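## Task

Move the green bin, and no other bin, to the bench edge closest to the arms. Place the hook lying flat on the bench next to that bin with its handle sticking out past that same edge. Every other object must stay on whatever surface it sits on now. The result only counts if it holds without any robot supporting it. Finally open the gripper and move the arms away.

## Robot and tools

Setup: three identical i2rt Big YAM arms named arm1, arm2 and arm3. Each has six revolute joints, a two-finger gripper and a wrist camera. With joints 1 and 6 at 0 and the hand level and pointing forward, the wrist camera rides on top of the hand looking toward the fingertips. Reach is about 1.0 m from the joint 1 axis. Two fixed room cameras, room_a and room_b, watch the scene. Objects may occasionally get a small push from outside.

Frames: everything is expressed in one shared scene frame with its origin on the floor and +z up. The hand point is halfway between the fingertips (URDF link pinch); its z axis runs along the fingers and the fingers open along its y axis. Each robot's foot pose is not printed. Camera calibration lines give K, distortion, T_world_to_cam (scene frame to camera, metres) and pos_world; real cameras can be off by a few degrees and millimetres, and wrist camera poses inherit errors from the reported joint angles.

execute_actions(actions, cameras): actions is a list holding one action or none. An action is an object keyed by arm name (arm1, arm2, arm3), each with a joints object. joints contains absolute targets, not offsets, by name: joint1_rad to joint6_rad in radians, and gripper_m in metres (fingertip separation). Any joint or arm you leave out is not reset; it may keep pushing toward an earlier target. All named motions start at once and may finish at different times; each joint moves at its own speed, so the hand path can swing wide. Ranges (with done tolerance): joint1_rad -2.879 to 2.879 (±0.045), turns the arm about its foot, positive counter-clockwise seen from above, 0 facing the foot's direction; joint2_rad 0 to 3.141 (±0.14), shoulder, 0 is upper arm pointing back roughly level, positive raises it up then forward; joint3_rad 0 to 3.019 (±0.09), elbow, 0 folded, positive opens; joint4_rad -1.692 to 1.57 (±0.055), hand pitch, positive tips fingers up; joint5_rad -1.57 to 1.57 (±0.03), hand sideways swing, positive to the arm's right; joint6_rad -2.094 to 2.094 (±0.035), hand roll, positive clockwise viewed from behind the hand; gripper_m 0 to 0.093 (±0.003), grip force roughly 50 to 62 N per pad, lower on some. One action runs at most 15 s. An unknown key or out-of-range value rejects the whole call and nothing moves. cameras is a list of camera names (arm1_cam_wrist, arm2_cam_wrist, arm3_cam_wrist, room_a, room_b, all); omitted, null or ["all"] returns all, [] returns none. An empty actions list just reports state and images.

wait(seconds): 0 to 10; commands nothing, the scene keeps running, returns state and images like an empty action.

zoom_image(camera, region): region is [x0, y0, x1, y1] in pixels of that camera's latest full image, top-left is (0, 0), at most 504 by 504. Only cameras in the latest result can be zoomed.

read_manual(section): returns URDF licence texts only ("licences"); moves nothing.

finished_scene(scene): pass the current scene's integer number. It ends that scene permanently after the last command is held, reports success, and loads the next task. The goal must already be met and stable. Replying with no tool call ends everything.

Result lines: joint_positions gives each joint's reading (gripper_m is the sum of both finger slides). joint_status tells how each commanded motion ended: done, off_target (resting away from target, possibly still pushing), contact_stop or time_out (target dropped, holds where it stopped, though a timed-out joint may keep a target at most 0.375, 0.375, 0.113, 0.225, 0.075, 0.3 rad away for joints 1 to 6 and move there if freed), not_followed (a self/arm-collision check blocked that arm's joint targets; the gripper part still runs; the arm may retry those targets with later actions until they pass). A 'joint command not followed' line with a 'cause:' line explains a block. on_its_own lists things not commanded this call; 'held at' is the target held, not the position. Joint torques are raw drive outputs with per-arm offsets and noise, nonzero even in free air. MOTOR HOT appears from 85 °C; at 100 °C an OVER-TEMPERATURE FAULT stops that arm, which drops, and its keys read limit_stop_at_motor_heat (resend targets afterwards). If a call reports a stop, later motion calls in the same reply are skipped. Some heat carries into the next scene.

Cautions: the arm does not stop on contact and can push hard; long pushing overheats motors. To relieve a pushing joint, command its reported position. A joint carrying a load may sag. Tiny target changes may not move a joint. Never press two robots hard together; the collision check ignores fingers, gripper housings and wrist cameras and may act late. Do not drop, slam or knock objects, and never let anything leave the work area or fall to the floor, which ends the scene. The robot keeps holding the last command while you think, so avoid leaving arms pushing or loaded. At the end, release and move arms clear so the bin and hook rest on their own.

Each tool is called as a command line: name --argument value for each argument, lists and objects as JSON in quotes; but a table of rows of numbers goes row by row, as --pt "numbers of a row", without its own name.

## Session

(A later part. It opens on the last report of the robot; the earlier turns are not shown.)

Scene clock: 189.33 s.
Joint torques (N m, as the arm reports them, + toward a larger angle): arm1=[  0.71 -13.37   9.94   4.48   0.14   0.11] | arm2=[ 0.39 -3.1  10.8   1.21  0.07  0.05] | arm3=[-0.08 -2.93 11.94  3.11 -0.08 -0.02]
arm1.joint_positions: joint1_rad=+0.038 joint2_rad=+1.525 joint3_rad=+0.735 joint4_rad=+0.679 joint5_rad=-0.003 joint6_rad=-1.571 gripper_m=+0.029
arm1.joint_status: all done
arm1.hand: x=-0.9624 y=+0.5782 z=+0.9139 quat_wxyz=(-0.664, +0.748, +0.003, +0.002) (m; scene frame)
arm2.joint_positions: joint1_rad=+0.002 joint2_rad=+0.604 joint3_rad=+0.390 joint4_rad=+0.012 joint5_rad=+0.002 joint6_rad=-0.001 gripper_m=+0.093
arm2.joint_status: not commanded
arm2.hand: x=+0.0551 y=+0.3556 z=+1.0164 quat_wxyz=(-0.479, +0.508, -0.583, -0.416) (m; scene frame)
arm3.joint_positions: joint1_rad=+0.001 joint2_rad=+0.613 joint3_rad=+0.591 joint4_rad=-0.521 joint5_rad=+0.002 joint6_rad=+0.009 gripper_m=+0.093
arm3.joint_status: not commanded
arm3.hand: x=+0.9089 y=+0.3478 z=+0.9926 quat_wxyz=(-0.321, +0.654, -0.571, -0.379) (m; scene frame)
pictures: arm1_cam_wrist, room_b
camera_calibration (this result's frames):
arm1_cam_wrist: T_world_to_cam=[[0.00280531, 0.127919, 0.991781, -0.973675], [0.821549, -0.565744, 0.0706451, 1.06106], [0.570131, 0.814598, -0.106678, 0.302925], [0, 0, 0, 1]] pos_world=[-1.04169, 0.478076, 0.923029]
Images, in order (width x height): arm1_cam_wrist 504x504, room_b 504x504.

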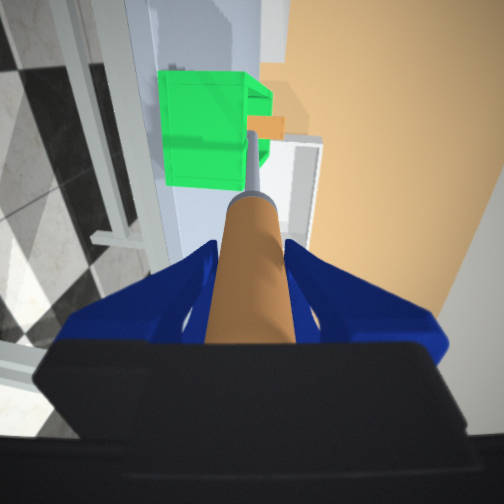

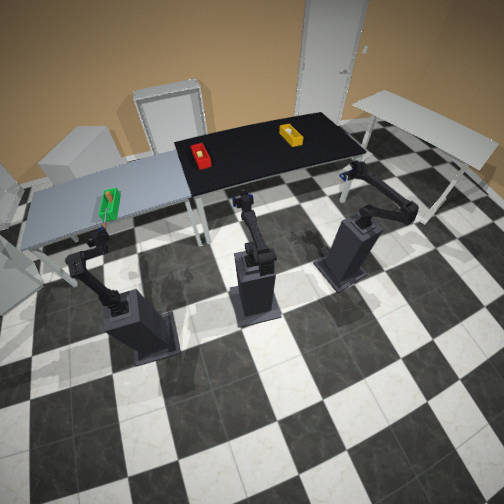

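execute_actions --actions '[{"arm1":{"joints":{"joint3_rad":0.83,"joint4_rad":1.05}}}]' --cameras '["room_a"]'

execute_actions --actions '[{"arm1":{"joints":{"joint1_rad":0.274,"joint5_rad":0.23,"joint6_rad":0.0}}}]' --cameras '[]'

execute_actions --actions '[{"arm1":{"joints":{"joint2_rad":2.11,"joint3_rad":1.49,"joint4_rad":0.82}}}]' --cameras '["arm1_cam_wrist","room_a","room_b"]'

zoom_image --camera "room_a" --region '[330, 210, 450, 310]'

Scene clock: 198.50 s.
Joint torques (N m, as the arm reports them, + toward a larger angle): arm1=[  0.82 -13.92  13.2    4.46   0.17   0.11] | arm2=[ 0.48 -3.03 10.78  1.22  0.06  0.05] | arm3=[ 0.26 -2.   12.18  3.03 -0.02  0.02]
arm1.joint_positions: joint1_rad=+0.038 joint2_rad=+1.525 joint3_rad=+0.759 joint4_rad=+1.000 joint5_rad=-0.003 joint6_rad=-1.571 gripper_m=+0.029
arm1.joint_status: all done
arm1.hand: x=-0.9630 y=+0.5803 z=+1.0045 quat_wxyz=(-0.782, +0.623, +0.003, +0.002) (m; scene frame)
arm2.joint_positions: joint1_rad=+0.002 joint2_rad=+0.604 joint3_rad=+0.390 joint4_rad=+0.012 joint5_rad=+0.002 joint6_rad=-0.001 gripper_m=+0.093
arm2.joint_status: not commanded
arm2.hand: x=+0.0551 y=+0.3556 z=+1.0164 quat_wxyz=(-0.479, +0.508, -0.583, -0.416) (m; scene frame)
arm3.joint_positions: joint1_rad=+0.001 joint2_rad=+0.613 joint3_rad=+0.591 joint4_rad=-0.521 joint5_rad=+0.002 joint6_rad=+0.009 gripper_m=+0.093
arm3.joint_status: not commanded
arm3.hand: x=+0.9089 y=+0.3478 z=+0.9926 quat_wxyz=(-0.321, +0.654, -0.571, -0.379) (m; scene frame)
pictures: room_a
Images, in order (width x height): room_a 504x504.

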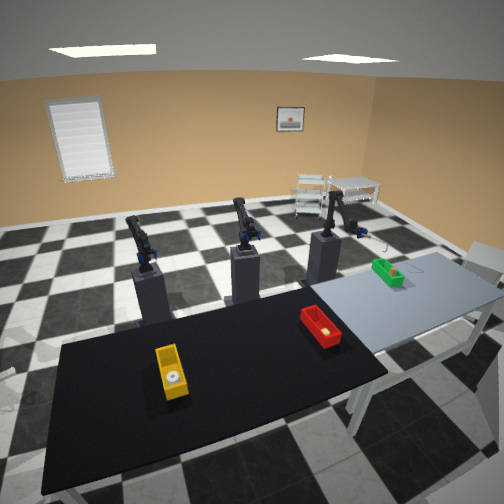

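Scene clock: 200.60 s.
Joint torques (N m, as the arm reports them, + toward a larger angle): arm1=[  0.49 -13.52  13.19   3.97   0.07   0.12] | arm2=[ 0.37 -3.08 10.81  1.23  0.06  0.04] | arm3=[ 0.23 -2.3  12.07  3.09 -0.03  0.02]
arm1.joint_positions: joint1_rad=+0.281 joint2_rad=+1.525 joint3_rad=+0.760 joint4_rad=+1.008 joint5_rad=+0.229 joint6_rad=-0.012 gripper_m=+0.029
arm1.joint_status: all done
arm1.hand: x=-1.0648 y=+0.5682 z=+1.0057 quat_wxyz=(-0.541, +0.433, -0.446, -0.566) (m; scene frame)
arm2.joint_positions: joint1_rad=+0.002 joint2_rad=+0.604 joint3_rad=+0.390 joint4_rad=+0.012 joint5_rad=+0.002 joint6_rad=-0.001 gripper_m=+0.093
arm2.joint_status: not commanded
arm2.hand: x=+0.0551 y=+0.3556 z=+1.0164 quat_wxyz=(-0.479, +0.508, -0.583, -0.416) (m; scene frame)
arm3.joint_positions: joint1_rad=+0.001 joint2_rad=+0.613 joint3_rad=+0.591 joint4_rad=-0.521 joint5_rad=+0.002 joint6_rad=+0.009 gripper_m=+0.093
arm3.joint_status: not commanded
arm3.hand: x=+0.9089 y=+0.3478 z=+0.9926 quat_wxyz=(-0.321, +0.654, -0.571, -0.379) (m; scene frame)
pictures: none
No camera images: the call's "cameras" was empty. Leave "cameras" out to get every camera's image.

Scene clock: 203.30 s.
Joint torques (N m, as the arm reports them, + toward a larger angle): arm1=[  0.41 -21.61  15.85   3.12  -0.03   0.07] | arm2=[ 0.27 -3.06 10.78  1.2   0.07  0.04] | arm3=[ 0.54 -2.35 11.97  3.22 -0.03  0.01]
arm1.joint_positions: joint1_rad=+0.281 joint2_rad=+2.147 joint3_rad=+1.386 joint4_rad=+0.797 joint5_rad=+0.232 joint6_rad=-0.007 gripper_m=+0.029
arm1.joint_status: joint3_rad time_out (moved +0.626 of +0.730); the others done
arm1.on_its_own: joint3_rad reads +1.386 and still pushes toward +1.490 since a time_out
arm1.hand: x=-1.1161 y=+0.7813 z=+0.8544 quat_wxyz=(-0.505, +0.497, -0.489, -0.508) (m; scene frame)
arm2.joint_positions: joint1_rad=+0.002 joint2_rad=+0.604 joint3_rad=+0.390 joint4_rad=+0.012 joint5_rad=+0.002 joint6_rad=-0.001 gripper_m=+0.093
arm2.joint_status: not commanded
arm2.hand: x=+0.0551 y=+0.3556 z=+1.0164 quat_wxyz=(-0.479, +0.508, -0.583, -0.416) (m; scene frame)
arm3.joint_positions: joint1_rad=+0.001 joint2_rad=+0.613 joint3_rad=+0.591 joint4_rad=-0.521 joint5_rad=+0.002 joint6_rad=+0.009 gripper_m=+0.093
arm3.joint_status: not commanded
arm3.hand: x=+0.9089 y=+0.3478 z=+0.9926 quat_wxyz=(-0.321, +0.654, -0.571, -0.379) (m; scene frame)
pictures: arm1_cam_wrist, room_a, room_b
camera_calibration (this result's frames):
arm1_cam_wrist: T_world_to_cam=[[0.999805, 0.0193791, -0.00384029, 1.10803], [0.00741134, -0.548106, -0.836376, 1.1589], [-0.0183131, 0.836184, -0.548143, -0.0776686], [0, 0, 0, 1]] pos_world=[-1.11782, 0.678674, 0.930959]
Images, in order (width x height): arm1_cam_wrist 504x504, room_a 504x504, room_b 504x504.

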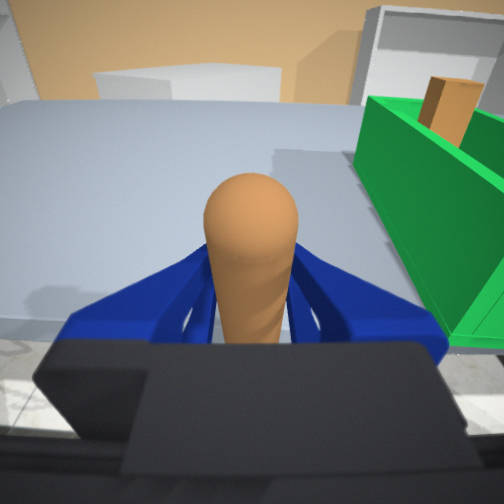

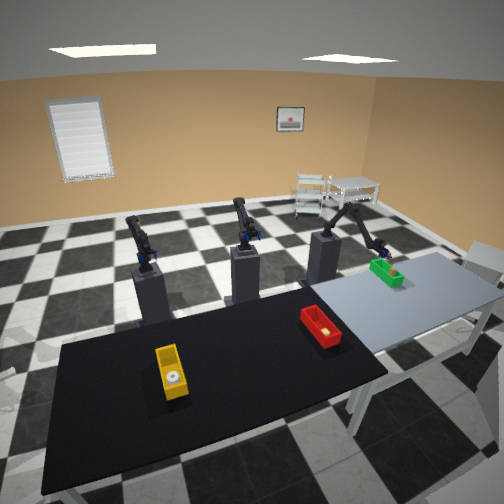

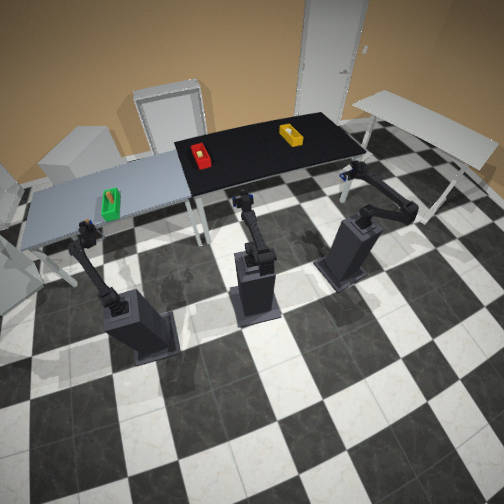

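Region (330, 210, 450, 310) of room_a's 504x504 image, scaled by 4.200, with more detail than that image has.

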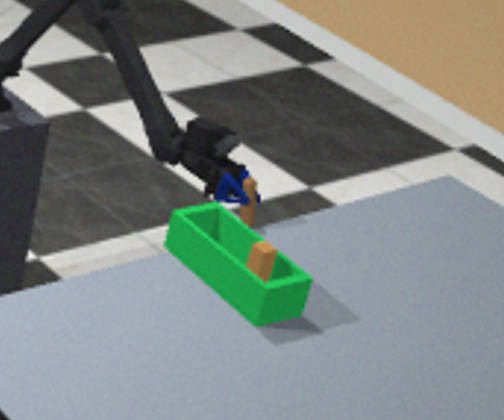

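execute_actions --actions '[{"arm1":{"joints":{"joint2_rad":1.9,"joint3_rad":1.15,"joint4_rad":0.8}}}]' --cameras '[]'

execute_actions --actions '[{"arm1":{"joints":{"joint2_rad":1.55,"joint3_rad":1.4,"joint4_rad":0.4}}}]' --cameras '["arm1_cam_wrist","room_a"]'

zoom_image --camera "room_a" --region '[330, 170, 450, 290]'

Scene clock: 210.00 s.
Joint torques (N m, as the arm reports them, + toward a larger angle): arm1=[  0.13 -18.04   9.64   2.93  -0.01   0.07] | arm2=[ 0.56 -3.13 10.84  1.22  0.06  0.03] | arm3=[-0.26 -2.42 11.95  2.98 -0.03  0.01]
arm1.joint_positions: joint1_rad=+0.281 joint2_rad=+1.926 joint3_rad=+1.122 joint4_rad=+0.782 joint5_rad=+0.232 joint6_rad=-0.006 gripper_m=+0.029
arm1.joint_status: all done
arm1.hand: x=-1.0973 y=+0.7044 z=+0.8808 quat_wxyz=(-0.495, +0.514, -0.500, -0.491) (m; scene frame)
arm2.joint_positions: joint1_rad=+0.002 joint2_rad=+0.604 joint3_rad=+0.390 joint4_rad=+0.012 joint5_rad=+0.002 joint6_rad=-0.001 gripper_m=+0.093
arm2.joint_status: not commanded
arm2.hand: x=+0.0551 y=+0.3556 z=+1.0164 quat_wxyz=(-0.479, +0.508, -0.583, -0.416) (m; scene frame)
arm3.joint_positions: joint1_rad=+0.001 joint2_rad=+0.613 joint3_rad=+0.591 joint4_rad=-0.521 joint5_rad=+0.002 joint6_rad=+0.009 gripper_m=+0.093
arm3.joint_status: not commanded
arm3.hand: x=+0.9089 y=+0.3478 z=+0.9926 quat_wxyz=(-0.321, +0.654, -0.571, -0.379) (m; scene frame)
pictures: none
No camera images: the call's "cameras" was empty. Leave "cameras" out to get every camera's image.

Scene clock: 211.83 s.
Joint torques (N m, as the arm reports them, + toward a larger angle): arm1=[  0.17 -16.74  13.14   2.89  -0.05   0.07] | arm2=[ 0.43 -2.96 10.83  1.25  0.06  0.03] | arm3=[ 0.64 -2.2  12.1   3.13  0.    0.02]
arm1.joint_positions: joint1_rad=+0.281 joint2_rad=+1.586 joint3_rad=+1.359 joint4_rad=+0.380 joint5_rad=+0.232 joint6_rad=-0.006 gripper_m=+0.029
arm1.joint_status: all done
arm1.hand: x=-1.0949 y=+0.6897 z=+1.1586 quat_wxyz=(-0.526, +0.460, -0.467, -0.543) (m; scene frame)
arm2.joint_positions: joint1_rad=+0.002 joint2_rad=+0.604 joint3_rad=+0.390 joint4_rad=+0.012 joint5_rad=+0.002 joint6_rad=-0.001 gripper_m=+0.093
arm2.joint_status: not commanded
arm2.hand: x=+0.0551 y=+0.3556 z=+1.0164 quat_wxyz=(-0.479, +0.508, -0.583, -0.416) (m; scene frame)
arm3.joint_positions: joint1_rad=+0.001 joint2_rad=+0.613 joint3_rad=+0.591 joint4_rad=-0.521 joint5_rad=+0.002 joint6_rad=+0.009 gripper_m=+0.093
arm3.joint_status: not commanded
arm3.hand: x=+0.9089 y=+0.3478 z=+0.9926 quat_wxyz=(-0.321, +0.654, -0.571, -0.379) (m; scene frame)
pictures: arm1_cam_wrist, room_a
camera_calibration (this result's frames):
arm1_cam_wrist: T_world_to_cam=[[0.999294, 0.0219083, -0.0305244, 1.11832], [-0.0174568, -0.44868, -0.893522, 1.33342], [-0.0332713, 0.893424, -0.447981, -0.00578969], [0, 0, 0, 1]] pos_world=[-1.09445, 0.578949, 1.22298]
Images, in order (width x height): arm1_cam_wrist 504x504, room_a 504x504.

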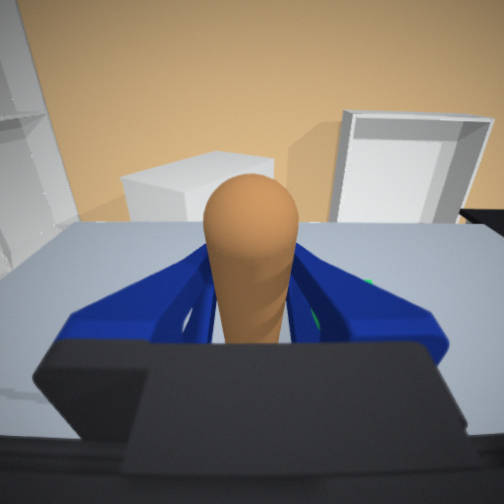

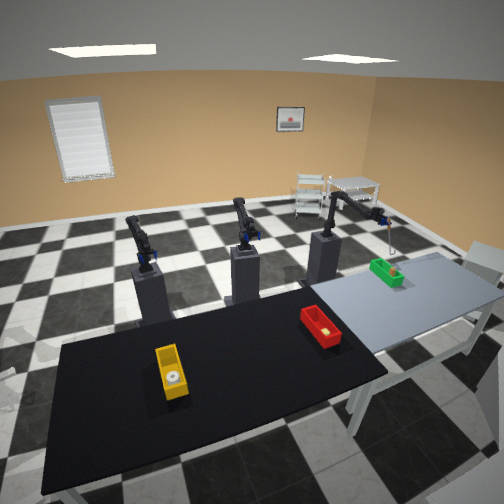

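Region (330, 170, 450, 290) of room_a's 504x504 image, scaled by 4.200, with more detail than that image has.

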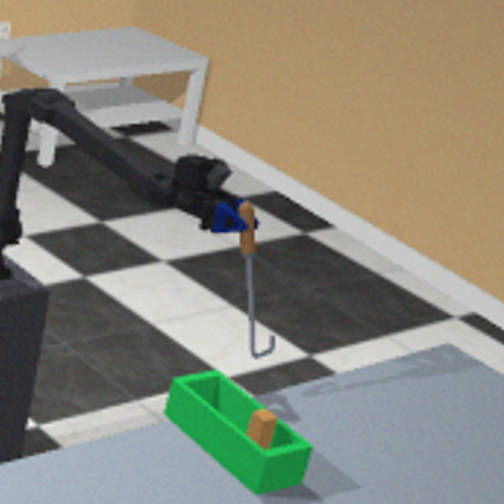

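execute_actions --actions '[{"arm1":{"joints":{"joint2_rad":1.8,"joint3_rad":1.66,"joint4_rad":0.9,"joint6_rad":-0.17}}}]' --cameras '[]'

execute_actions --actions '[{"arm1":{"joints":{"joint2_rad":2.07,"joint4_rad":1.16}}}]' --cameras '["arm1_cam_wrist","room_a"]'

zoom_image --camera "room_a" --region '[340, 190, 460, 310]'

Scene clock: 216.30 s.
Joint torques (N m, as the arm reports them, + toward a larger angle): arm1=[  0.42 -20.58  16.19   3.53  -0.09  -0.09] | arm2=[ 0.49 -3.15 10.79  1.22  0.06  0.04] | arm3=[-0.23 -2.1  12.06  2.9  -0.05 -0.01]
arm1.joint_positions: joint1_rad=+0.281 joint2_rad=+1.845 joint3_rad=+1.573 joint4_rad=+0.857 joint5_rad=+0.232 joint6_rad=-0.163 gripper_m=+0.029
arm1.joint_status: all done
arm1.hand: x=-1.1078 y=+0.7412 z=+1.2065 quat_wxyz=(-0.634, +0.340, -0.344, -0.603) (m; scene frame)
arm2.joint_positions: joint1_rad=+0.002 joint2_rad=+0.604 joint3_rad=+0.390 joint4_rad=+0.012 joint5_rad=+0.002 joint6_rad=-0.001 gripper_m=+0.093
arm2.joint_status: not commanded
arm2.hand: x=+0.0551 y=+0.3556 z=+1.0164 quat_wxyz=(-0.479, +0.508, -0.583, -0.416) (m; scene frame)
arm3.joint_positions: joint1_rad=+0.001 joint2_rad=+0.613 joint3_rad=+0.591 joint4_rad=-0.521 joint5_rad=+0.002 joint6_rad=+0.009 gripper_m=+0.093
arm3.joint_status: not commanded
arm3.hand: x=+0.9089 y=+0.3478 z=+0.9926 quat_wxyz=(-0.321, +0.654, -0.571, -0.379) (m; scene frame)
pictures: none
No camera images: the call's "cameras" was empty. Leave "cameras" out to get every camera's image.

Scene clock: 217.63 s.
Joint torques (N m, as the arm reports them, + toward a larger angle): arm1=[  0.38 -25.22  12.84   3.58  -0.1   -0.08] | arm2=[ 0.51 -3.17 10.78  1.24  0.05  0.04] | arm3=[ 0.01 -1.88 11.94  3.19 -0.05  0.  ]
arm1.joint_positions: joint1_rad=+0.281 joint2_rad=+2.140 joint3_rad=+1.605 joint4_rad=+1.117 joint5_rad=+0.232 joint6_rad=-0.165 gripper_m=+0.029
arm1.joint_status: all done
arm1.hand: x=-1.1199 y=+0.7931 z=+1.0486 quat_wxyz=(-0.634, +0.342, -0.345, -0.602) (m; scene frame)
arm2.joint_positions: joint1_rad=+0.002 joint2_rad=+0.604 joint3_rad=+0.390 joint4_rad=+0.012 joint5_rad=+0.002 joint6_rad=-0.001 gripper_m=+0.093
arm2.joint_status: not commanded
arm2.hand: x=+0.0551 y=+0.3556 z=+1.0164 quat_wxyz=(-0.479, +0.508, -0.583, -0.416) (m; scene frame)
arm3.joint_positions: joint1_rad=+0.001 joint2_rad=+0.613 joint3_rad=+0.591 joint4_rad=-0.521 joint5_rad=+0.002 joint6_rad=+0.009 gripper_m=+0.093
arm3.joint_status: not commanded
arm3.hand: x=+0.9089 y=+0.3478 z=+0.9926 quat_wxyz=(-0.321, +0.654, -0.571, -0.379) (m; scene frame)
pictures: arm1_cam_wrist, room_a
camera_calibration (this result's frames):
arm1_cam_wrist: T_world_to_cam=[[0.999453, -0.0287393, 0.0163689, 1.12886], [0.0148766, -0.0513939, -0.998568, 1.11232], [0.0295394, 0.998265, -0.0509382, -0.577502], [0, 0, 0, 1]] pos_world=[-1.12773, 0.666109, 1.06283]
Images, in order (width x height): arm1_cam_wrist 504x504, room_a 504x504.

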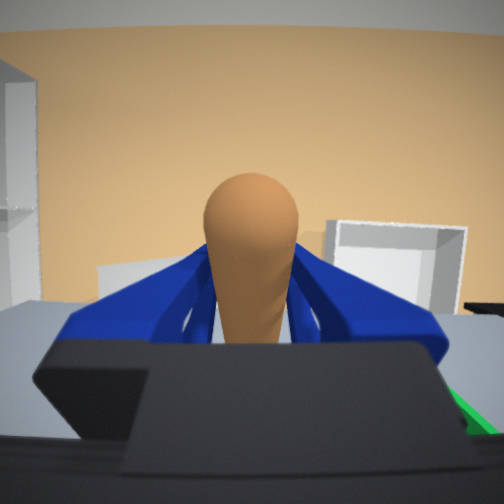

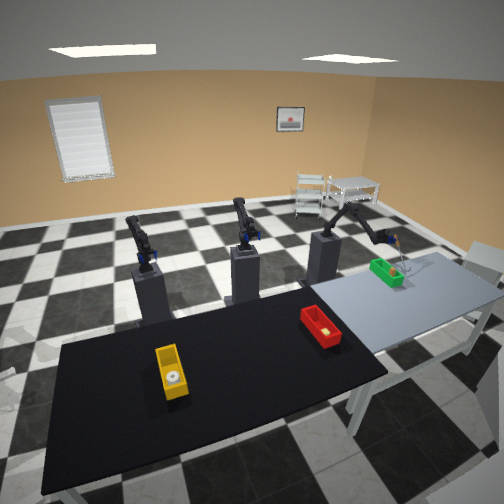

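Region (340, 190, 460, 310) of room_a's 504x504 image, scaled by 4.200, with more detail than that image has.

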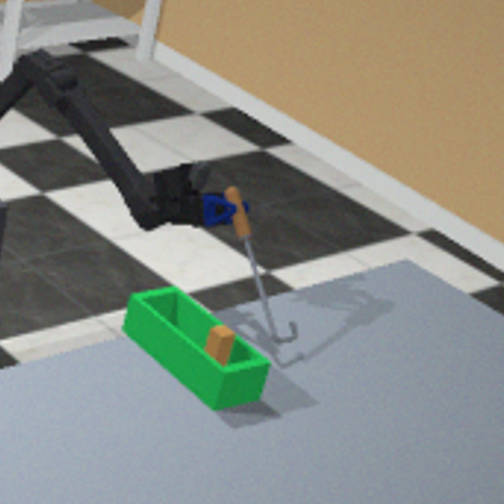

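execute_actions --actions '[{"arm1":{"joints":{"joint2_rad":2.1,"joint3_rad":1.27,"joint4_rad":1.45}}}]' --cameras '["arm1_cam_wrist","room_a"]'

zoom_image --camera "room_a" --region '[340, 190, 460, 310]'

Scene clock: 222.90 s.
Joint torques (N m, as the arm reports them, + toward a larger angle): arm1=[  0.39 -20.31   6.89   2.04  -0.01  -0.31] | arm2=[ 0.41 -3.03 10.8   1.19  0.06  0.04] | arm3=[-0.26 -2.44 12.01  3.04 -0.01  0.  ]
arm1.joint_positions: joint1_rad=+0.281 joint2_rad=+2.139 joint3_rad=+1.267 joint4_rad=+1.440 joint5_rad=+0.229 joint6_rad=-0.146 gripper_m=+0.029
arm1.joint_status: all done
arm1.hand: x=-1.1002 y=+0.7132 z=+0.9498 quat_wxyz=(-0.626, +0.344, -0.350, -0.605) (m; scene frame)
arm2.joint_positions: joint1_rad=+0.002 joint2_rad=+0.604 joint3_rad=+0.390 joint4_rad=+0.012 joint5_rad=+0.002 joint6_rad=-0.001 gripper_m=+0.093
arm2.joint_status: not commanded
arm2.hand: x=+0.0551 y=+0.3556 z=+1.0164 quat_wxyz=(-0.479, +0.508, -0.583, -0.416) (m; scene frame)
arm3.joint_positions: joint1_rad=+0.001 joint2_rad=+0.613 joint3_rad=+0.591 joint4_rad=-0.521 joint5_rad=+0.002 joint6_rad=+0.009 gripper_m=+0.093
arm3.joint_status: not commanded
arm3.hand: x=+0.9089 y=+0.3478 z=+0.9926 quat_wxyz=(-0.321, +0.654, -0.571, -0.379) (m; scene frame)
pictures: arm1_cam_wrist, room_a
camera_calibration (this result's frames):
arm1_cam_wrist: T_world_to_cam=[[0.999844, -0.0169595, 0.0050142, 1.1113], [0.00393397, -0.0631389, -0.997997, 1.00507], [0.0172421, 0.997861, -0.0630623, -0.505067], [0, 0, 0, 1]] pos_world=[-1.10637, 0.586292, 0.965633]
Images, in order (width x height): arm1_cam_wrist 504x504, room_a 504x504.

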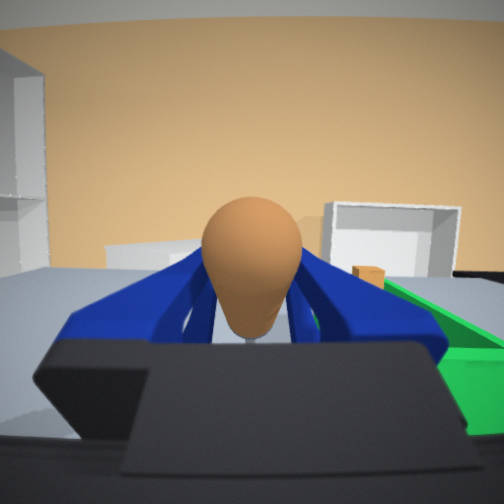

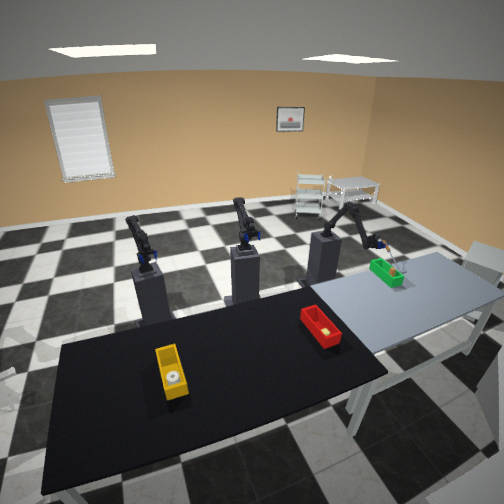

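Region (340, 190, 460, 310) of room_a's 504x504 image, scaled by 4.200, with more detail than that image has.

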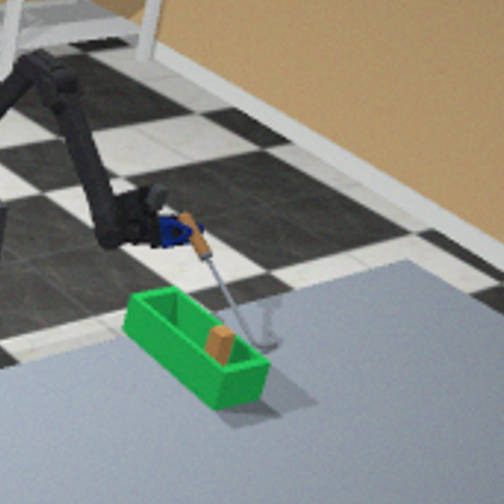

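execute_actions --actions '[{"arm1":{"joints":{"joint4_rad":1.2,"joint6_rad":-0.08}}}]' --cameras '[]'

execute_actions --actions '[{"arm1":{"joints":{"joint3_rad":1.44,"joint4_rad":0.8,"joint6_rad":0}}}]' --cameras '["arm1_cam_wrist","room_a"]'

zoom_image --camera "room_a" --region '[340, 190, 460, 310]'

Scene clock: 227.47 s.
Joint torques (N m, as the arm reports them, + toward a larger angle): arm1=[  0.49 -19.19   7.42   1.32  -0.03  -0.04] | arm2=[ 0.42 -3.03 10.76  1.22  0.06  0.03] | arm3=[ 0.22 -1.92 11.99  2.93 -0.08  0.  ]
arm1.joint_positions: joint1_rad=+0.279 joint2_rad=+2.120 joint3_rad=+1.263 joint4_rad=+1.210 joint5_rad=+0.231 joint6_rad=-0.078 gripper_m=+0.029
arm1.joint_status: all done
arm1.hand: x=-1.1041 y=+0.7346 z=+0.9117 quat_wxyz=(-0.578, +0.409, -0.410, -0.576) (m; scene frame)
arm2.joint_positions: joint1_rad=+0.002 joint2_rad=+0.604 joint3_rad=+0.390 joint4_rad=+0.012 joint5_rad=+0.002 joint6_rad=-0.001 gripper_m=+0.093
arm2.joint_status: not commanded
arm2.hand: x=+0.0551 y=+0.3556 z=+1.0164 quat_wxyz=(-0.479, +0.508, -0.583, -0.416) (m; scene frame)
arm3.joint_positions: joint1_rad=+0.001 joint2_rad=+0.613 joint3_rad=+0.591 joint4_rad=-0.521 joint5_rad=+0.002 joint6_rad=+0.009 gripper_m=+0.093
arm3.joint_status: not commanded
arm3.hand: x=+0.9089 y=+0.3478 z=+0.9926 quat_wxyz=(-0.321, +0.654, -0.571, -0.379) (m; scene frame)
pictures: none
No camera images: the call's "cameras" was empty. Leave "cameras" out to get every camera's image.

Scene clock: 228.60 s.
Joint torques (N m, as the arm reports them, + toward a larger angle): arm1=[  0.5  -20.13  10.7    1.49  -0.03  -0.14] | arm2=[ 0.45 -3.07 10.79  1.24  0.05  0.04] | arm3=[ 0.06 -2.34 12.01  3.16 -0.05 -0.04]
arm1.joint_positions: joint1_rad=+0.279 joint2_rad=+2.116 joint3_rad=+1.406 joint4_rad=+0.811 joint5_rad=+0.232 joint6_rad=+0.008 gripper_m=+0.029
arm1.joint_status: all done
arm1.hand: x=-1.1163 y=+0.7849 z=+0.8924 quat_wxyz=(-0.513, +0.473, -0.481, -0.531) (m; scene frame)
arm2.joint_positions: joint1_rad=+0.002 joint2_rad=+0.604 joint3_rad=+0.390 joint4_rad=+0.012 joint5_rad=+0.002 joint6_rad=-0.001 gripper_m=+0.093
arm2.joint_status: not commanded
arm2.hand: x=+0.0551 y=+0.3556 z=+1.0164 quat_wxyz=(-0.479, +0.508, -0.583, -0.416) (m; scene frame)
arm3.joint_positions: joint1_rad=+0.001 joint2_rad=+0.613 joint3_rad=+0.591 joint4_rad=-0.521 joint5_rad=+0.002 joint6_rad=+0.009 gripper_m=+0.093
arm3.joint_status: not commanded
arm3.hand: x=+0.9089 y=+0.3478 z=+0.9926 quat_wxyz=(-0.321, +0.654, -0.571, -0.379) (m; scene frame)
pictures: arm1_cam_wrist, room_a
camera_calibration (this result's frames):
arm1_cam_wrist: T_world_to_cam=[[0.999251, 0.0205205, -0.0328157, 1.13255], [-0.0183702, -0.494818, -0.868802, 1.15098], [-0.034066, 0.868754, -0.49407, -0.151301], [0, 0, 0, 1]] pos_world=[-1.11571, 0.677728, 0.962386]
Images, in order (width x height): arm1_cam_wrist 504x504, room_a 504x504.

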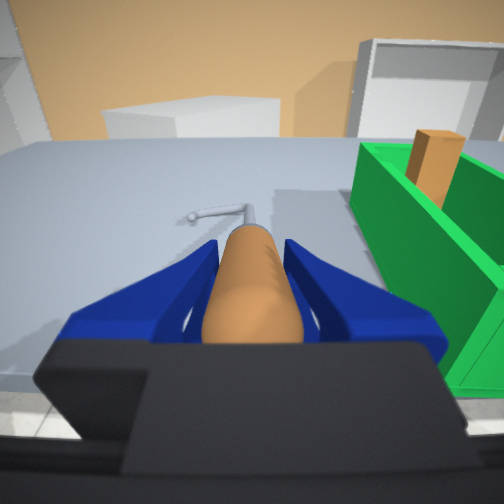

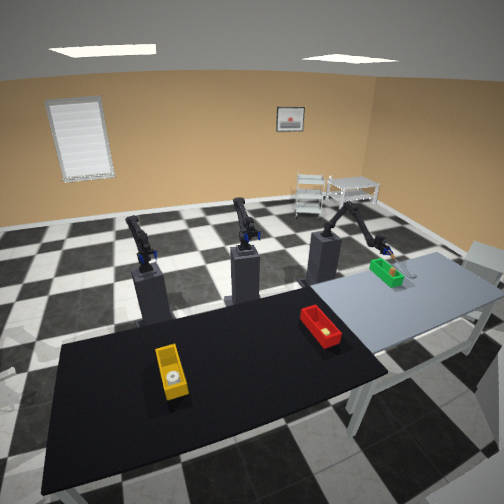

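Region (340, 190, 460, 310) of room_a's 504x504 image, scaled by 4.200, with more detail than that image has.

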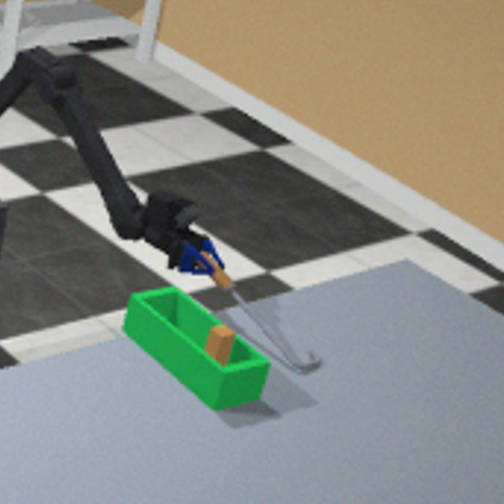

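Lower with the shoulder.

execute_actions --actions '[{"arm1":{"joints":{"joint2_rad":2.2,"joint4_rad":0.76}}}]' --cameras '["arm1_cam_wrist","room_b"]'

zoom_image --camera "room_b" --region '[50, 170, 150, 270]'

Scene clock: 231.77 s.
Joint torques (N m, as the arm reports them, + toward a larger angle): arm1=[  0.45 -19.28  10.14   1.6    0.03  -0.16] | arm2=[ 0.42 -3.01 10.77  1.22  0.06  0.04] | arm3=[-0.17 -2.62 12.    2.97 -0.03 -0.02]
arm1.joint_positions: joint1_rad=+0.279 joint2_rad=+2.200 joint3_rad=+1.406 joint4_rad=+0.769 joint5_rad=+0.230 joint6_rad=+0.012 gripper_m=+0.029
arm1.joint_status: all done
arm1.hand: x=-1.1166 y=+0.7868 z=+0.8163 quat_wxyz=(-0.489, +0.511, -0.505, -0.494) (m; scene frame)
arm2.joint_positions: joint1_rad=+0.002 joint2_rad=+0.604 joint3_rad=+0.390 joint4_rad=+0.012 joint5_rad=+0.002 joint6_rad=-0.001 gripper_m=+0.093
arm2.joint_status: not commanded
arm2.hand: x=+0.0551 y=+0.3556 z=+1.0164 quat_wxyz=(-0.479, +0.508, -0.583, -0.416) (m; scene frame)
arm3.joint_positions: joint1_rad=+0.001 joint2_rad=+0.613 joint3_rad=+0.591 joint4_rad=-0.521 joint5_rad=+0.002 joint6_rad=+0.009 gripper_m=+0.093
arm3.joint_status: not commanded
arm3.hand: x=+0.9089 y=+0.3478 z=+0.9926 quat_wxyz=(-0.321, +0.654, -0.571, -0.379) (m; scene frame)
pictures: arm1_cam_wrist, room_b
camera_calibration (this result's frames):
arm1_cam_wrist: T_world_to_cam=[[0.999776, 0.0190787, -0.00911363, 1.11278], [0.00407551, -0.596841, -0.80235, 1.13693], [-0.0207471, 0.802133, -0.596785, -0.0393452], [0, 0, 0, 1]] pos_world=[-1.11798, 0.688894, 0.898875]
Images, in order (width x height): arm1_cam_wrist 504x504, room_b 504x504.

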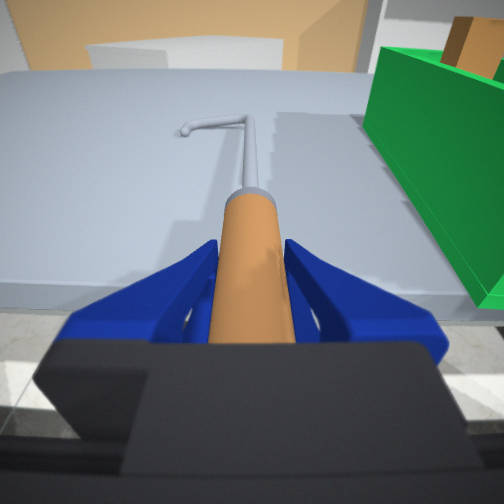

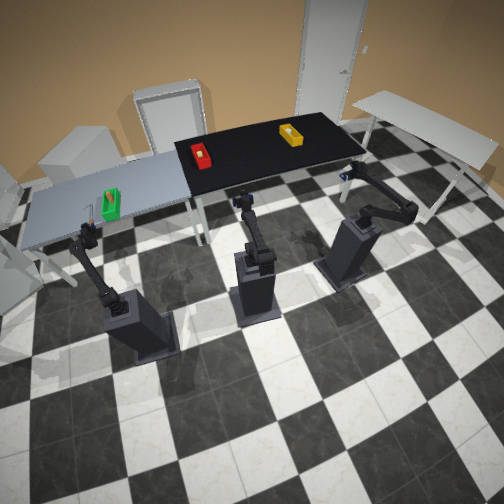

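Region (50, 170, 150, 270) of room_b's 504x504 image, scaled by 5.040, with more detail than that image has.

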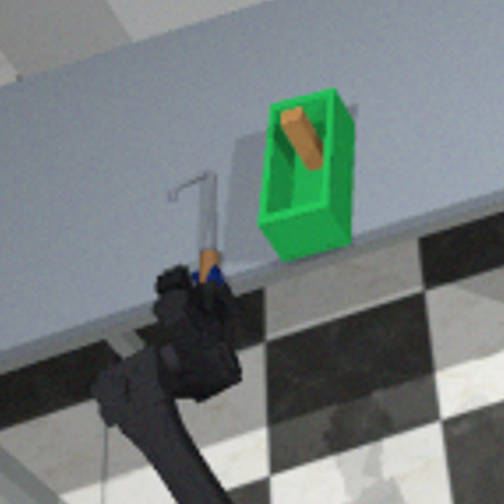

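execute_actions --actions '[{"arm1":{"joints":{"joint2_rad":2.235}}}]' --cameras '[]'

execute_actions --actions '[{"arm1":{"joints":{"gripper_m":0.07}}}]' --cameras '["arm1_cam_wrist"]'

execute_actions --actions '[{"arm1":{"joints":{"joint2_rad":1.95,"joint3_rad":0.95,"joint4_rad":0.9}}}]' --cameras '["arm1_cam_wrist","room_b"]'

zoom_image --camera "room_b" --region '[50, 170, 150, 270]'

Scene clock: 236.40 s.
Joint torques (N m, as the arm reports them, + toward a larger angle): arm1=[  0.49 -17.53  10.13   1.54   0.04  -0.18] | arm2=[ 0.43 -3.18 10.82  1.17  0.06  0.05] | arm3=[ 0.22 -2.48 12.01  3.17 -0.07  0.03]
arm1.joint_positions: joint1_rad=+0.279 joint2_rad=+2.211 joint3_rad=+1.406 joint4_rad=+0.769 joint5_rad=+0.230 joint6_rad=+0.013 gripper_m=+0.029
arm1.joint_status: all done
arm1.hand: x=-1.1166 y=+0.7865 z=+0.8082 quat_wxyz=(-0.487, +0.513, -0.508, -0.492) (m; scene frame)
arm2.joint_positions: joint1_rad=+0.002 joint2_rad=+0.604 joint3_rad=+0.390 joint4_rad=+0.012 joint5_rad=+0.002 joint6_rad=-0.001 gripper_m=+0.093
arm2.joint_status: not commanded
arm2.hand: x=+0.0551 y=+0.3556 z=+1.0164 quat_wxyz=(-0.479, +0.508, -0.583, -0.416) (m; scene frame)
arm3.joint_positions: joint1_rad=+0.001 joint2_rad=+0.613 joint3_rad=+0.591 joint4_rad=-0.521 joint5_rad=+0.002 joint6_rad=+0.009 gripper_m=+0.093
arm3.joint_status: not commanded
arm3.hand: x=+0.9089 y=+0.3478 z=+0.9926 quat_wxyz=(-0.321, +0.654, -0.571, -0.379) (m; scene frame)
pictures: none
No camera images: the call's "cameras" was empty. Leave "cameras" out to get every camera's image.

Scene clock: 237.07 s.
Joint torques (N m, as the arm reports them, + toward a larger angle): arm1=[  0.33 -17.65  10.12   1.61   0.04  -0.1 ] | arm2=[ 0.2  -3.15 10.76  1.21  0.05  0.04] | arm3=[ 0.44 -2.5  11.95  3.   -0.05 -0.03]
arm1.joint_positions: joint1_rad=+0.279 joint2_rad=+2.211 joint3_rad=+1.406 joint4_rad=+0.769 joint5_rad=+0.230 joint6_rad=+0.007 gripper_m=+0.070
arm1.joint_status: all done
arm1.hand: x=-1.1166 y=+0.7865 z=+0.8079 quat_wxyz=(-0.488, +0.515, -0.506, -0.490) (m; scene frame)
arm2.joint_positions: joint1_rad=+0.002 joint2_rad=+0.604 joint3_rad=+0.390 joint4_rad=+0.012 joint5_rad=+0.002 joint6_rad=-0.001 gripper_m=+0.093
arm2.joint_status: not commanded
arm2.hand: x=+0.0551 y=+0.3556 z=+1.0164 quat_wxyz=(-0.479, +0.508, -0.583, -0.416) (m; scene frame)
arm3.joint_positions: joint1_rad=+0.001 joint2_rad=+0.613 joint3_rad=+0.591 joint4_rad=-0.521 joint5_rad=+0.002 joint6_rad=+0.009 gripper_m=+0.093
arm3.joint_status: not commanded
arm3.hand: x=+0.9089 y=+0.3478 z=+0.9926 quat_wxyz=(-0.321, +0.654, -0.571, -0.379) (m; scene frame)
pictures: arm1_cam_wrist
camera_calibration (this result's frames):
arm1_cam_wrist: T_world_to_cam=[[0.999814, 0.0191305, -0.00257714, 1.10734], [0.00952593, -0.605098, -0.796094, 1.13757], [-0.0167891, 0.795921, -0.605167, -0.0280886], [0, 0, 0, 1]] pos_world=[-1.11844, 0.689514, 0.891469]
Images, in order (width x height): arm1_cam_wrist 504x504.

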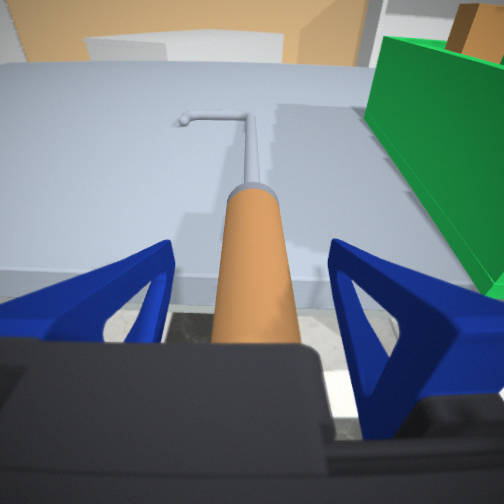

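Scene clock: 238.23 s.
Joint torques (N m, as the arm reports them, + toward a larger angle): arm1=[  0.5  -13.81   6.93   2.6    0.05  -0.1 ] | arm2=[ 0.4  -2.9  10.8   1.26  0.07  0.03] | arm3=[-0.29 -2.87 12.01  2.99 -0.03  0.  ]
arm1.joint_positions: joint1_rad=+0.279 joint2_rad=+1.939 joint3_rad=+0.940 joint4_rad=+0.889 joint5_rad=+0.230 joint6_rad=+0.007 gripper_m=+0.070
arm1.joint_status: all done
arm1.hand: x=-1.0831 y=+0.6502 z=+0.8112 quat_wxyz=(-0.474, +0.536, -0.519, -0.467) (m; scene frame)
arm2.joint_positions: joint1_rad=+0.002 joint2_rad=+0.604 joint3_rad=+0.390 joint4_rad=+0.012 joint5_rad=+0.002 joint6_rad=-0.001 gripper_m=+0.093
arm2.joint_status: not commanded
arm2.hand: x=+0.0551 y=+0.3556 z=+1.0164 quat_wxyz=(-0.479, +0.508, -0.583, -0.416) (m; scene frame)
arm3.joint_positions: joint1_rad=+0.001 joint2_rad=+0.613 joint3_rad=+0.591 joint4_rad=-0.521 joint5_rad=+0.002 joint6_rad=+0.009 gripper_m=+0.093
arm3.joint_status: not commanded
arm3.hand: x=+0.9089 y=+0.3478 z=+0.9926 quat_wxyz=(-0.321, +0.654, -0.571, -0.379) (m; scene frame)
pictures: arm1_cam_wrist, room_b
camera_calibration (this result's frames):
arm1_cam_wrist: T_world_to_cam=[[0.999716, 0.0192658, 0.0140396, 1.06288], [0.0232693, -0.660701, -0.750288, 1.07119], [-0.00517887, 0.750402, -0.660962, 0.17041], [0, 0, 0, 1]] pos_world=[-1.08662, 0.559385, 0.901414]
Images, in order (width x height): arm1_cam_wrist 504x504, room_b 504x504.

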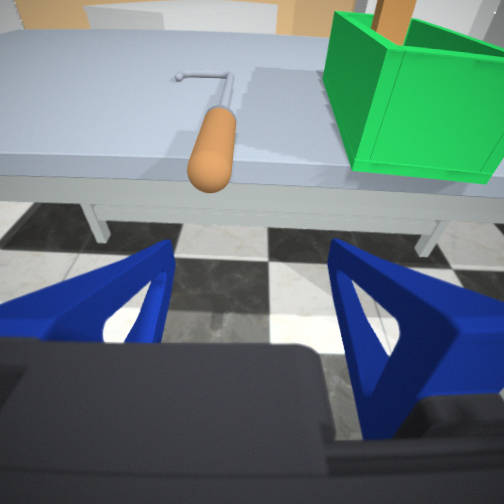

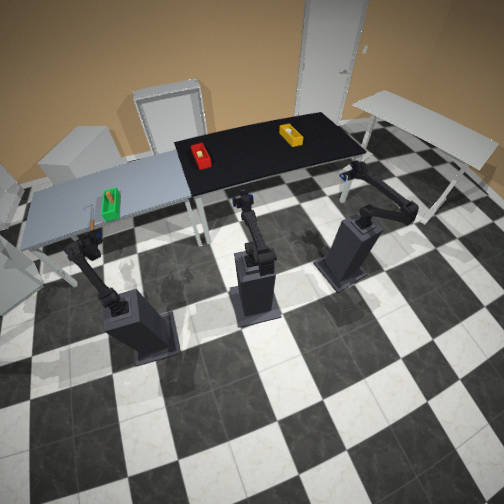

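Region (50, 170, 150, 270) of room_b's 504x504 image, scaled by 5.040, with more detail than that image has.

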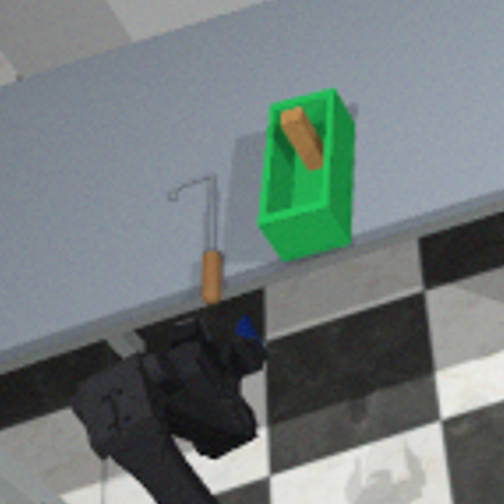

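execute_actions --actions '[{"arm1":{"joints":{"joint1_rad":0.02,"joint5_rad":0,"joint4_rad":1.0,"gripper_m":0.0}}}]' --cameras '[]'

execute_actions --actions '[{"arm1":{"joints":{"joint2_rad":2.13,"joint3_rad":1.38,"joint4_rad":0.84}}}]' --cameras '[]'

execute_actions --actions '[{"arm1":{"joints":{"joint2_rad":2.19,"joint3_rad":1.48,"joint4_rad":0.79}}}]' --cameras '["arm1_cam_wrist"]'

execute_actions --actions '[{"arm1":{"joints":{"joint2_rad":1.8,"joint3_rad":0.8,"joint4_rad":0.9,"gripper_m":0.09}}}]' --cameras '["arm1_cam_wrist","room_b"]'

Scene clock: 244.97 s.
Joint torques (N m, as the arm reports them, + toward a larger angle): arm1=[  1.13 -13.77   6.9    3.    -0.08  -0.09] | arm2=[ 0.44 -3.19 10.78  1.21  0.06  0.03] | arm3=[ 0.05 -2.75 12.03  3.11 -0.06  0.01]
arm1.joint_positions: joint1_rad=+0.016 joint2_rad=+1.939 joint3_rad=+0.940 joint4_rad=+0.980 joint5_rad=+0.003 joint6_rad=+0.006 gripper_m=+0.000
arm1.joint_status: all done
arm1.hand: x=-0.9464 y=+0.6658 z=+0.8338 quat_wxyz=(-0.500, +0.500, -0.513, -0.487) (m; scene frame)
arm2.joint_positions: joint1_rad=+0.002 joint2_rad=+0.604 joint3_rad=+0.390 joint4_rad=+0.012 joint5_rad=+0.002 joint6_rad=-0.001 gripper_m=+0.093
arm2.joint_status: not commanded
arm2.hand: x=+0.0551 y=+0.3556 z=+1.0164 quat_wxyz=(-0.479, +0.508, -0.583, -0.416) (m; scene frame)
arm3.joint_positions: joint1_rad=+0.001 joint2_rad=+0.613 joint3_rad=+0.591 joint4_rad=-0.521 joint5_rad=+0.002 joint6_rad=+0.009 gripper_m=+0.093
arm3.joint_status: not commanded
arm3.hand: x=+0.9089 y=+0.3478 z=+0.9926 quat_wxyz=(-0.321, +0.654, -0.571, -0.379) (m; scene frame)
pictures: none
No camera images: the call's "cameras" was empty. Leave "cameras" out to get every camera's image.

Scene clock: 246.10 s.
Joint torques (N m, as the arm reports them, + toward a larger angle): arm1=[  1.22 -20.21   9.93   1.99  -0.08  -0.09] | arm2=[ 0.48 -2.98 10.85  1.21  0.06  0.05] | arm3=[-0.33 -2.66 12.02  3.13 -0.04 -0.02]
arm1.joint_positions: joint1_rad=+0.016 joint2_rad=+2.143 joint3_rad=+1.351 joint4_rad=+0.842 joint5_rad=+0.003 joint6_rad=+0.006 gripper_m=+0.000
arm1.joint_status: all done
arm1.hand: x=-0.9437 y=+0.7900 z=+0.8523 quat_wxyz=(-0.517, +0.483, -0.495, -0.504) (m; scene frame)
arm2.joint_positions: joint1_rad=+0.002 joint2_rad=+0.604 joint3_rad=+0.390 joint4_rad=+0.012 joint5_rad=+0.002 joint6_rad=-0.001 gripper_m=+0.093
arm2.joint_status: not commanded
arm2.hand: x=+0.0551 y=+0.3556 z=+1.0164 quat_wxyz=(-0.479, +0.508, -0.583, -0.416) (m; scene frame)
arm3.joint_positions: joint1_rad=+0.001 joint2_rad=+0.613 joint3_rad=+0.591 joint4_rad=-0.521 joint5_rad=+0.002 joint6_rad=+0.009 gripper_m=+0.093
arm3.joint_status: not commanded
arm3.hand: x=+0.9089 y=+0.3478 z=+0.9926 quat_wxyz=(-0.321, +0.654, -0.571, -0.379) (m; scene frame)
pictures: none
No camera images: the call's "cameras" was empty. Leave "cameras" out to get every camera's image.

Scene clock: 246.87 s.
Joint torques (N m, as the arm reports them, + toward a larger angle): arm1=[  1.23 -18.05  11.52   1.64  -0.08  -0.09] | arm2=[ 0.32 -3.13 10.84  1.23  0.07  0.04] | arm3=[ 0.28 -2.52 12.04  3.07 -0.01  0.02]
arm1.joint_positions: joint1_rad=+0.016 joint2_rad=+2.172 joint3_rad=+1.433 joint4_rad=+0.798 joint5_rad=+0.003 joint6_rad=+0.006 gripper_m=+0.000
arm1.joint_status: all done
arm1.hand: x=-0.9432 y=+0.8120 z=+0.8611 quat_wxyz=(-0.519, +0.481, -0.493, -0.506) (m; scene frame)
arm2.joint_positions: joint1_rad=+0.002 joint2_rad=+0.604 joint3_rad=+0.390 joint4_rad=+0.012 joint5_rad=+0.002 joint6_rad=-0.001 gripper_m=+0.093
arm2.joint_status: not commanded
arm2.hand: x=+0.0551 y=+0.3556 z=+1.0164 quat_wxyz=(-0.479, +0.508, -0.583, -0.416) (m; scene frame)
arm3.joint_positions: joint1_rad=+0.001 joint2_rad=+0.613 joint3_rad=+0.591 joint4_rad=-0.521 joint5_rad=+0.002 joint6_rad=+0.009 gripper_m=+0.093
arm3.joint_status: not commanded
arm3.hand: x=+0.9089 y=+0.3478 z=+0.9926 quat_wxyz=(-0.321, +0.654, -0.571, -0.379) (m; scene frame)
pictures: arm1_cam_wrist
camera_calibration (this result's frames):
arm1_cam_wrist: T_world_to_cam=[[0.999846, -0.0154537, -0.00828356, 0.966733], [-0.015182, -0.52669, -0.849922, 1.15298], [0.00877156, 0.849917, -0.526843, -0.100458], [0, 0, 0, 1]] pos_world=[-0.948199, 0.707585, 0.935029]
Images, in order (width x height): arm1_cam_wrist 504x504.

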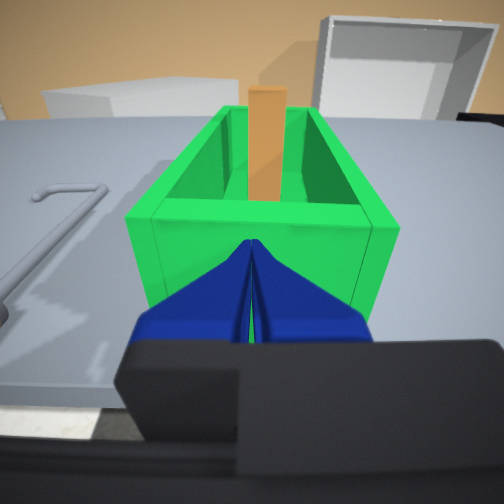

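Scene clock: 248.30 s.
Joint torques (N m, as the arm reports them, + toward a larger angle): arm1=[  1.26 -12.37   7.04   2.34  -0.05  -0.09] | arm2=[ 0.49 -2.98 10.79  1.25  0.05  0.04] | arm3=[-0.2  -2.25 12.08  2.98 -0.03  0.02]
arm1.joint_positions: joint1_rad=+0.016 joint2_rad=+1.796 joint3_rad=+0.786 joint4_rad=+0.893 joint5_rad=+0.002 joint6_rad=+0.006 gripper_m=+0.090
arm1.joint_status: all done
arm1.hand: x=-0.9477 y=+0.6120 z=+0.8329 quat_wxyz=(-0.474, +0.523, -0.537, -0.462) (m; scene frame)
arm2.joint_positions: joint1_rad=+0.002 joint2_rad=+0.604 joint3_rad=+0.390 joint4_rad=+0.012 joint5_rad=+0.002 joint6_rad=-0.001 gripper_m=+0.093
arm2.joint_status: not commanded
arm2.hand: x=+0.0551 y=+0.3556 z=+1.0164 quat_wxyz=(-0.479, +0.508, -0.583, -0.416) (m; scene frame)
arm3.joint_positions: joint1_rad=+0.001 joint2_rad=+0.613 joint3_rad=+0.591 joint4_rad=-0.521 joint5_rad=+0.002 joint6_rad=+0.009 gripper_m=+0.093
arm3.joint_status: not commanded
arm3.hand: x=+0.9089 y=+0.3478 z=+0.9926 quat_wxyz=(-0.321, +0.654, -0.571, -0.379) (m; scene frame)
pictures: arm1_cam_wrist, room_b
camera_calibration (this result's frames):
arm1_cam_wrist: T_world_to_cam=[[0.999798, -0.0177447, -0.00941763, 0.970183], [-0.0188638, -0.668063, -0.743866, 1.01831], [0.00690812, 0.743894, -0.668262, 0.235643], [0, 0, 0, 1]] pos_world=[-0.952406, 0.522218, 0.924094]
Images, in order (width x height): arm1_cam_wrist 504x504, room_b 504x504.

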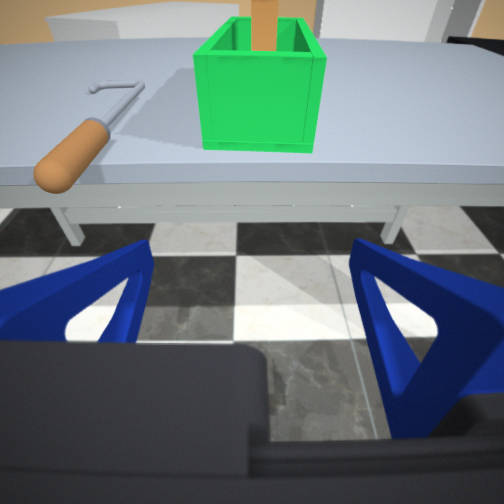

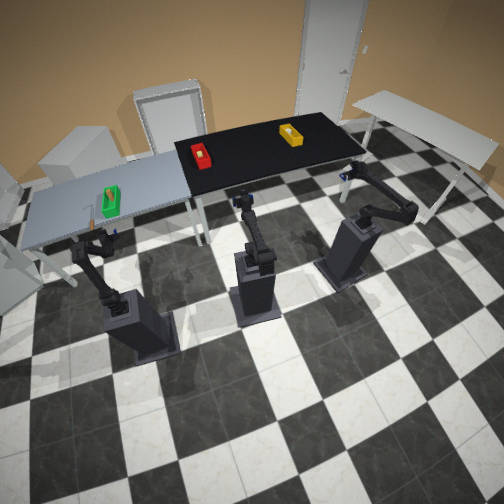

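finished_scene --scene 1

The scene is finished: the task was done.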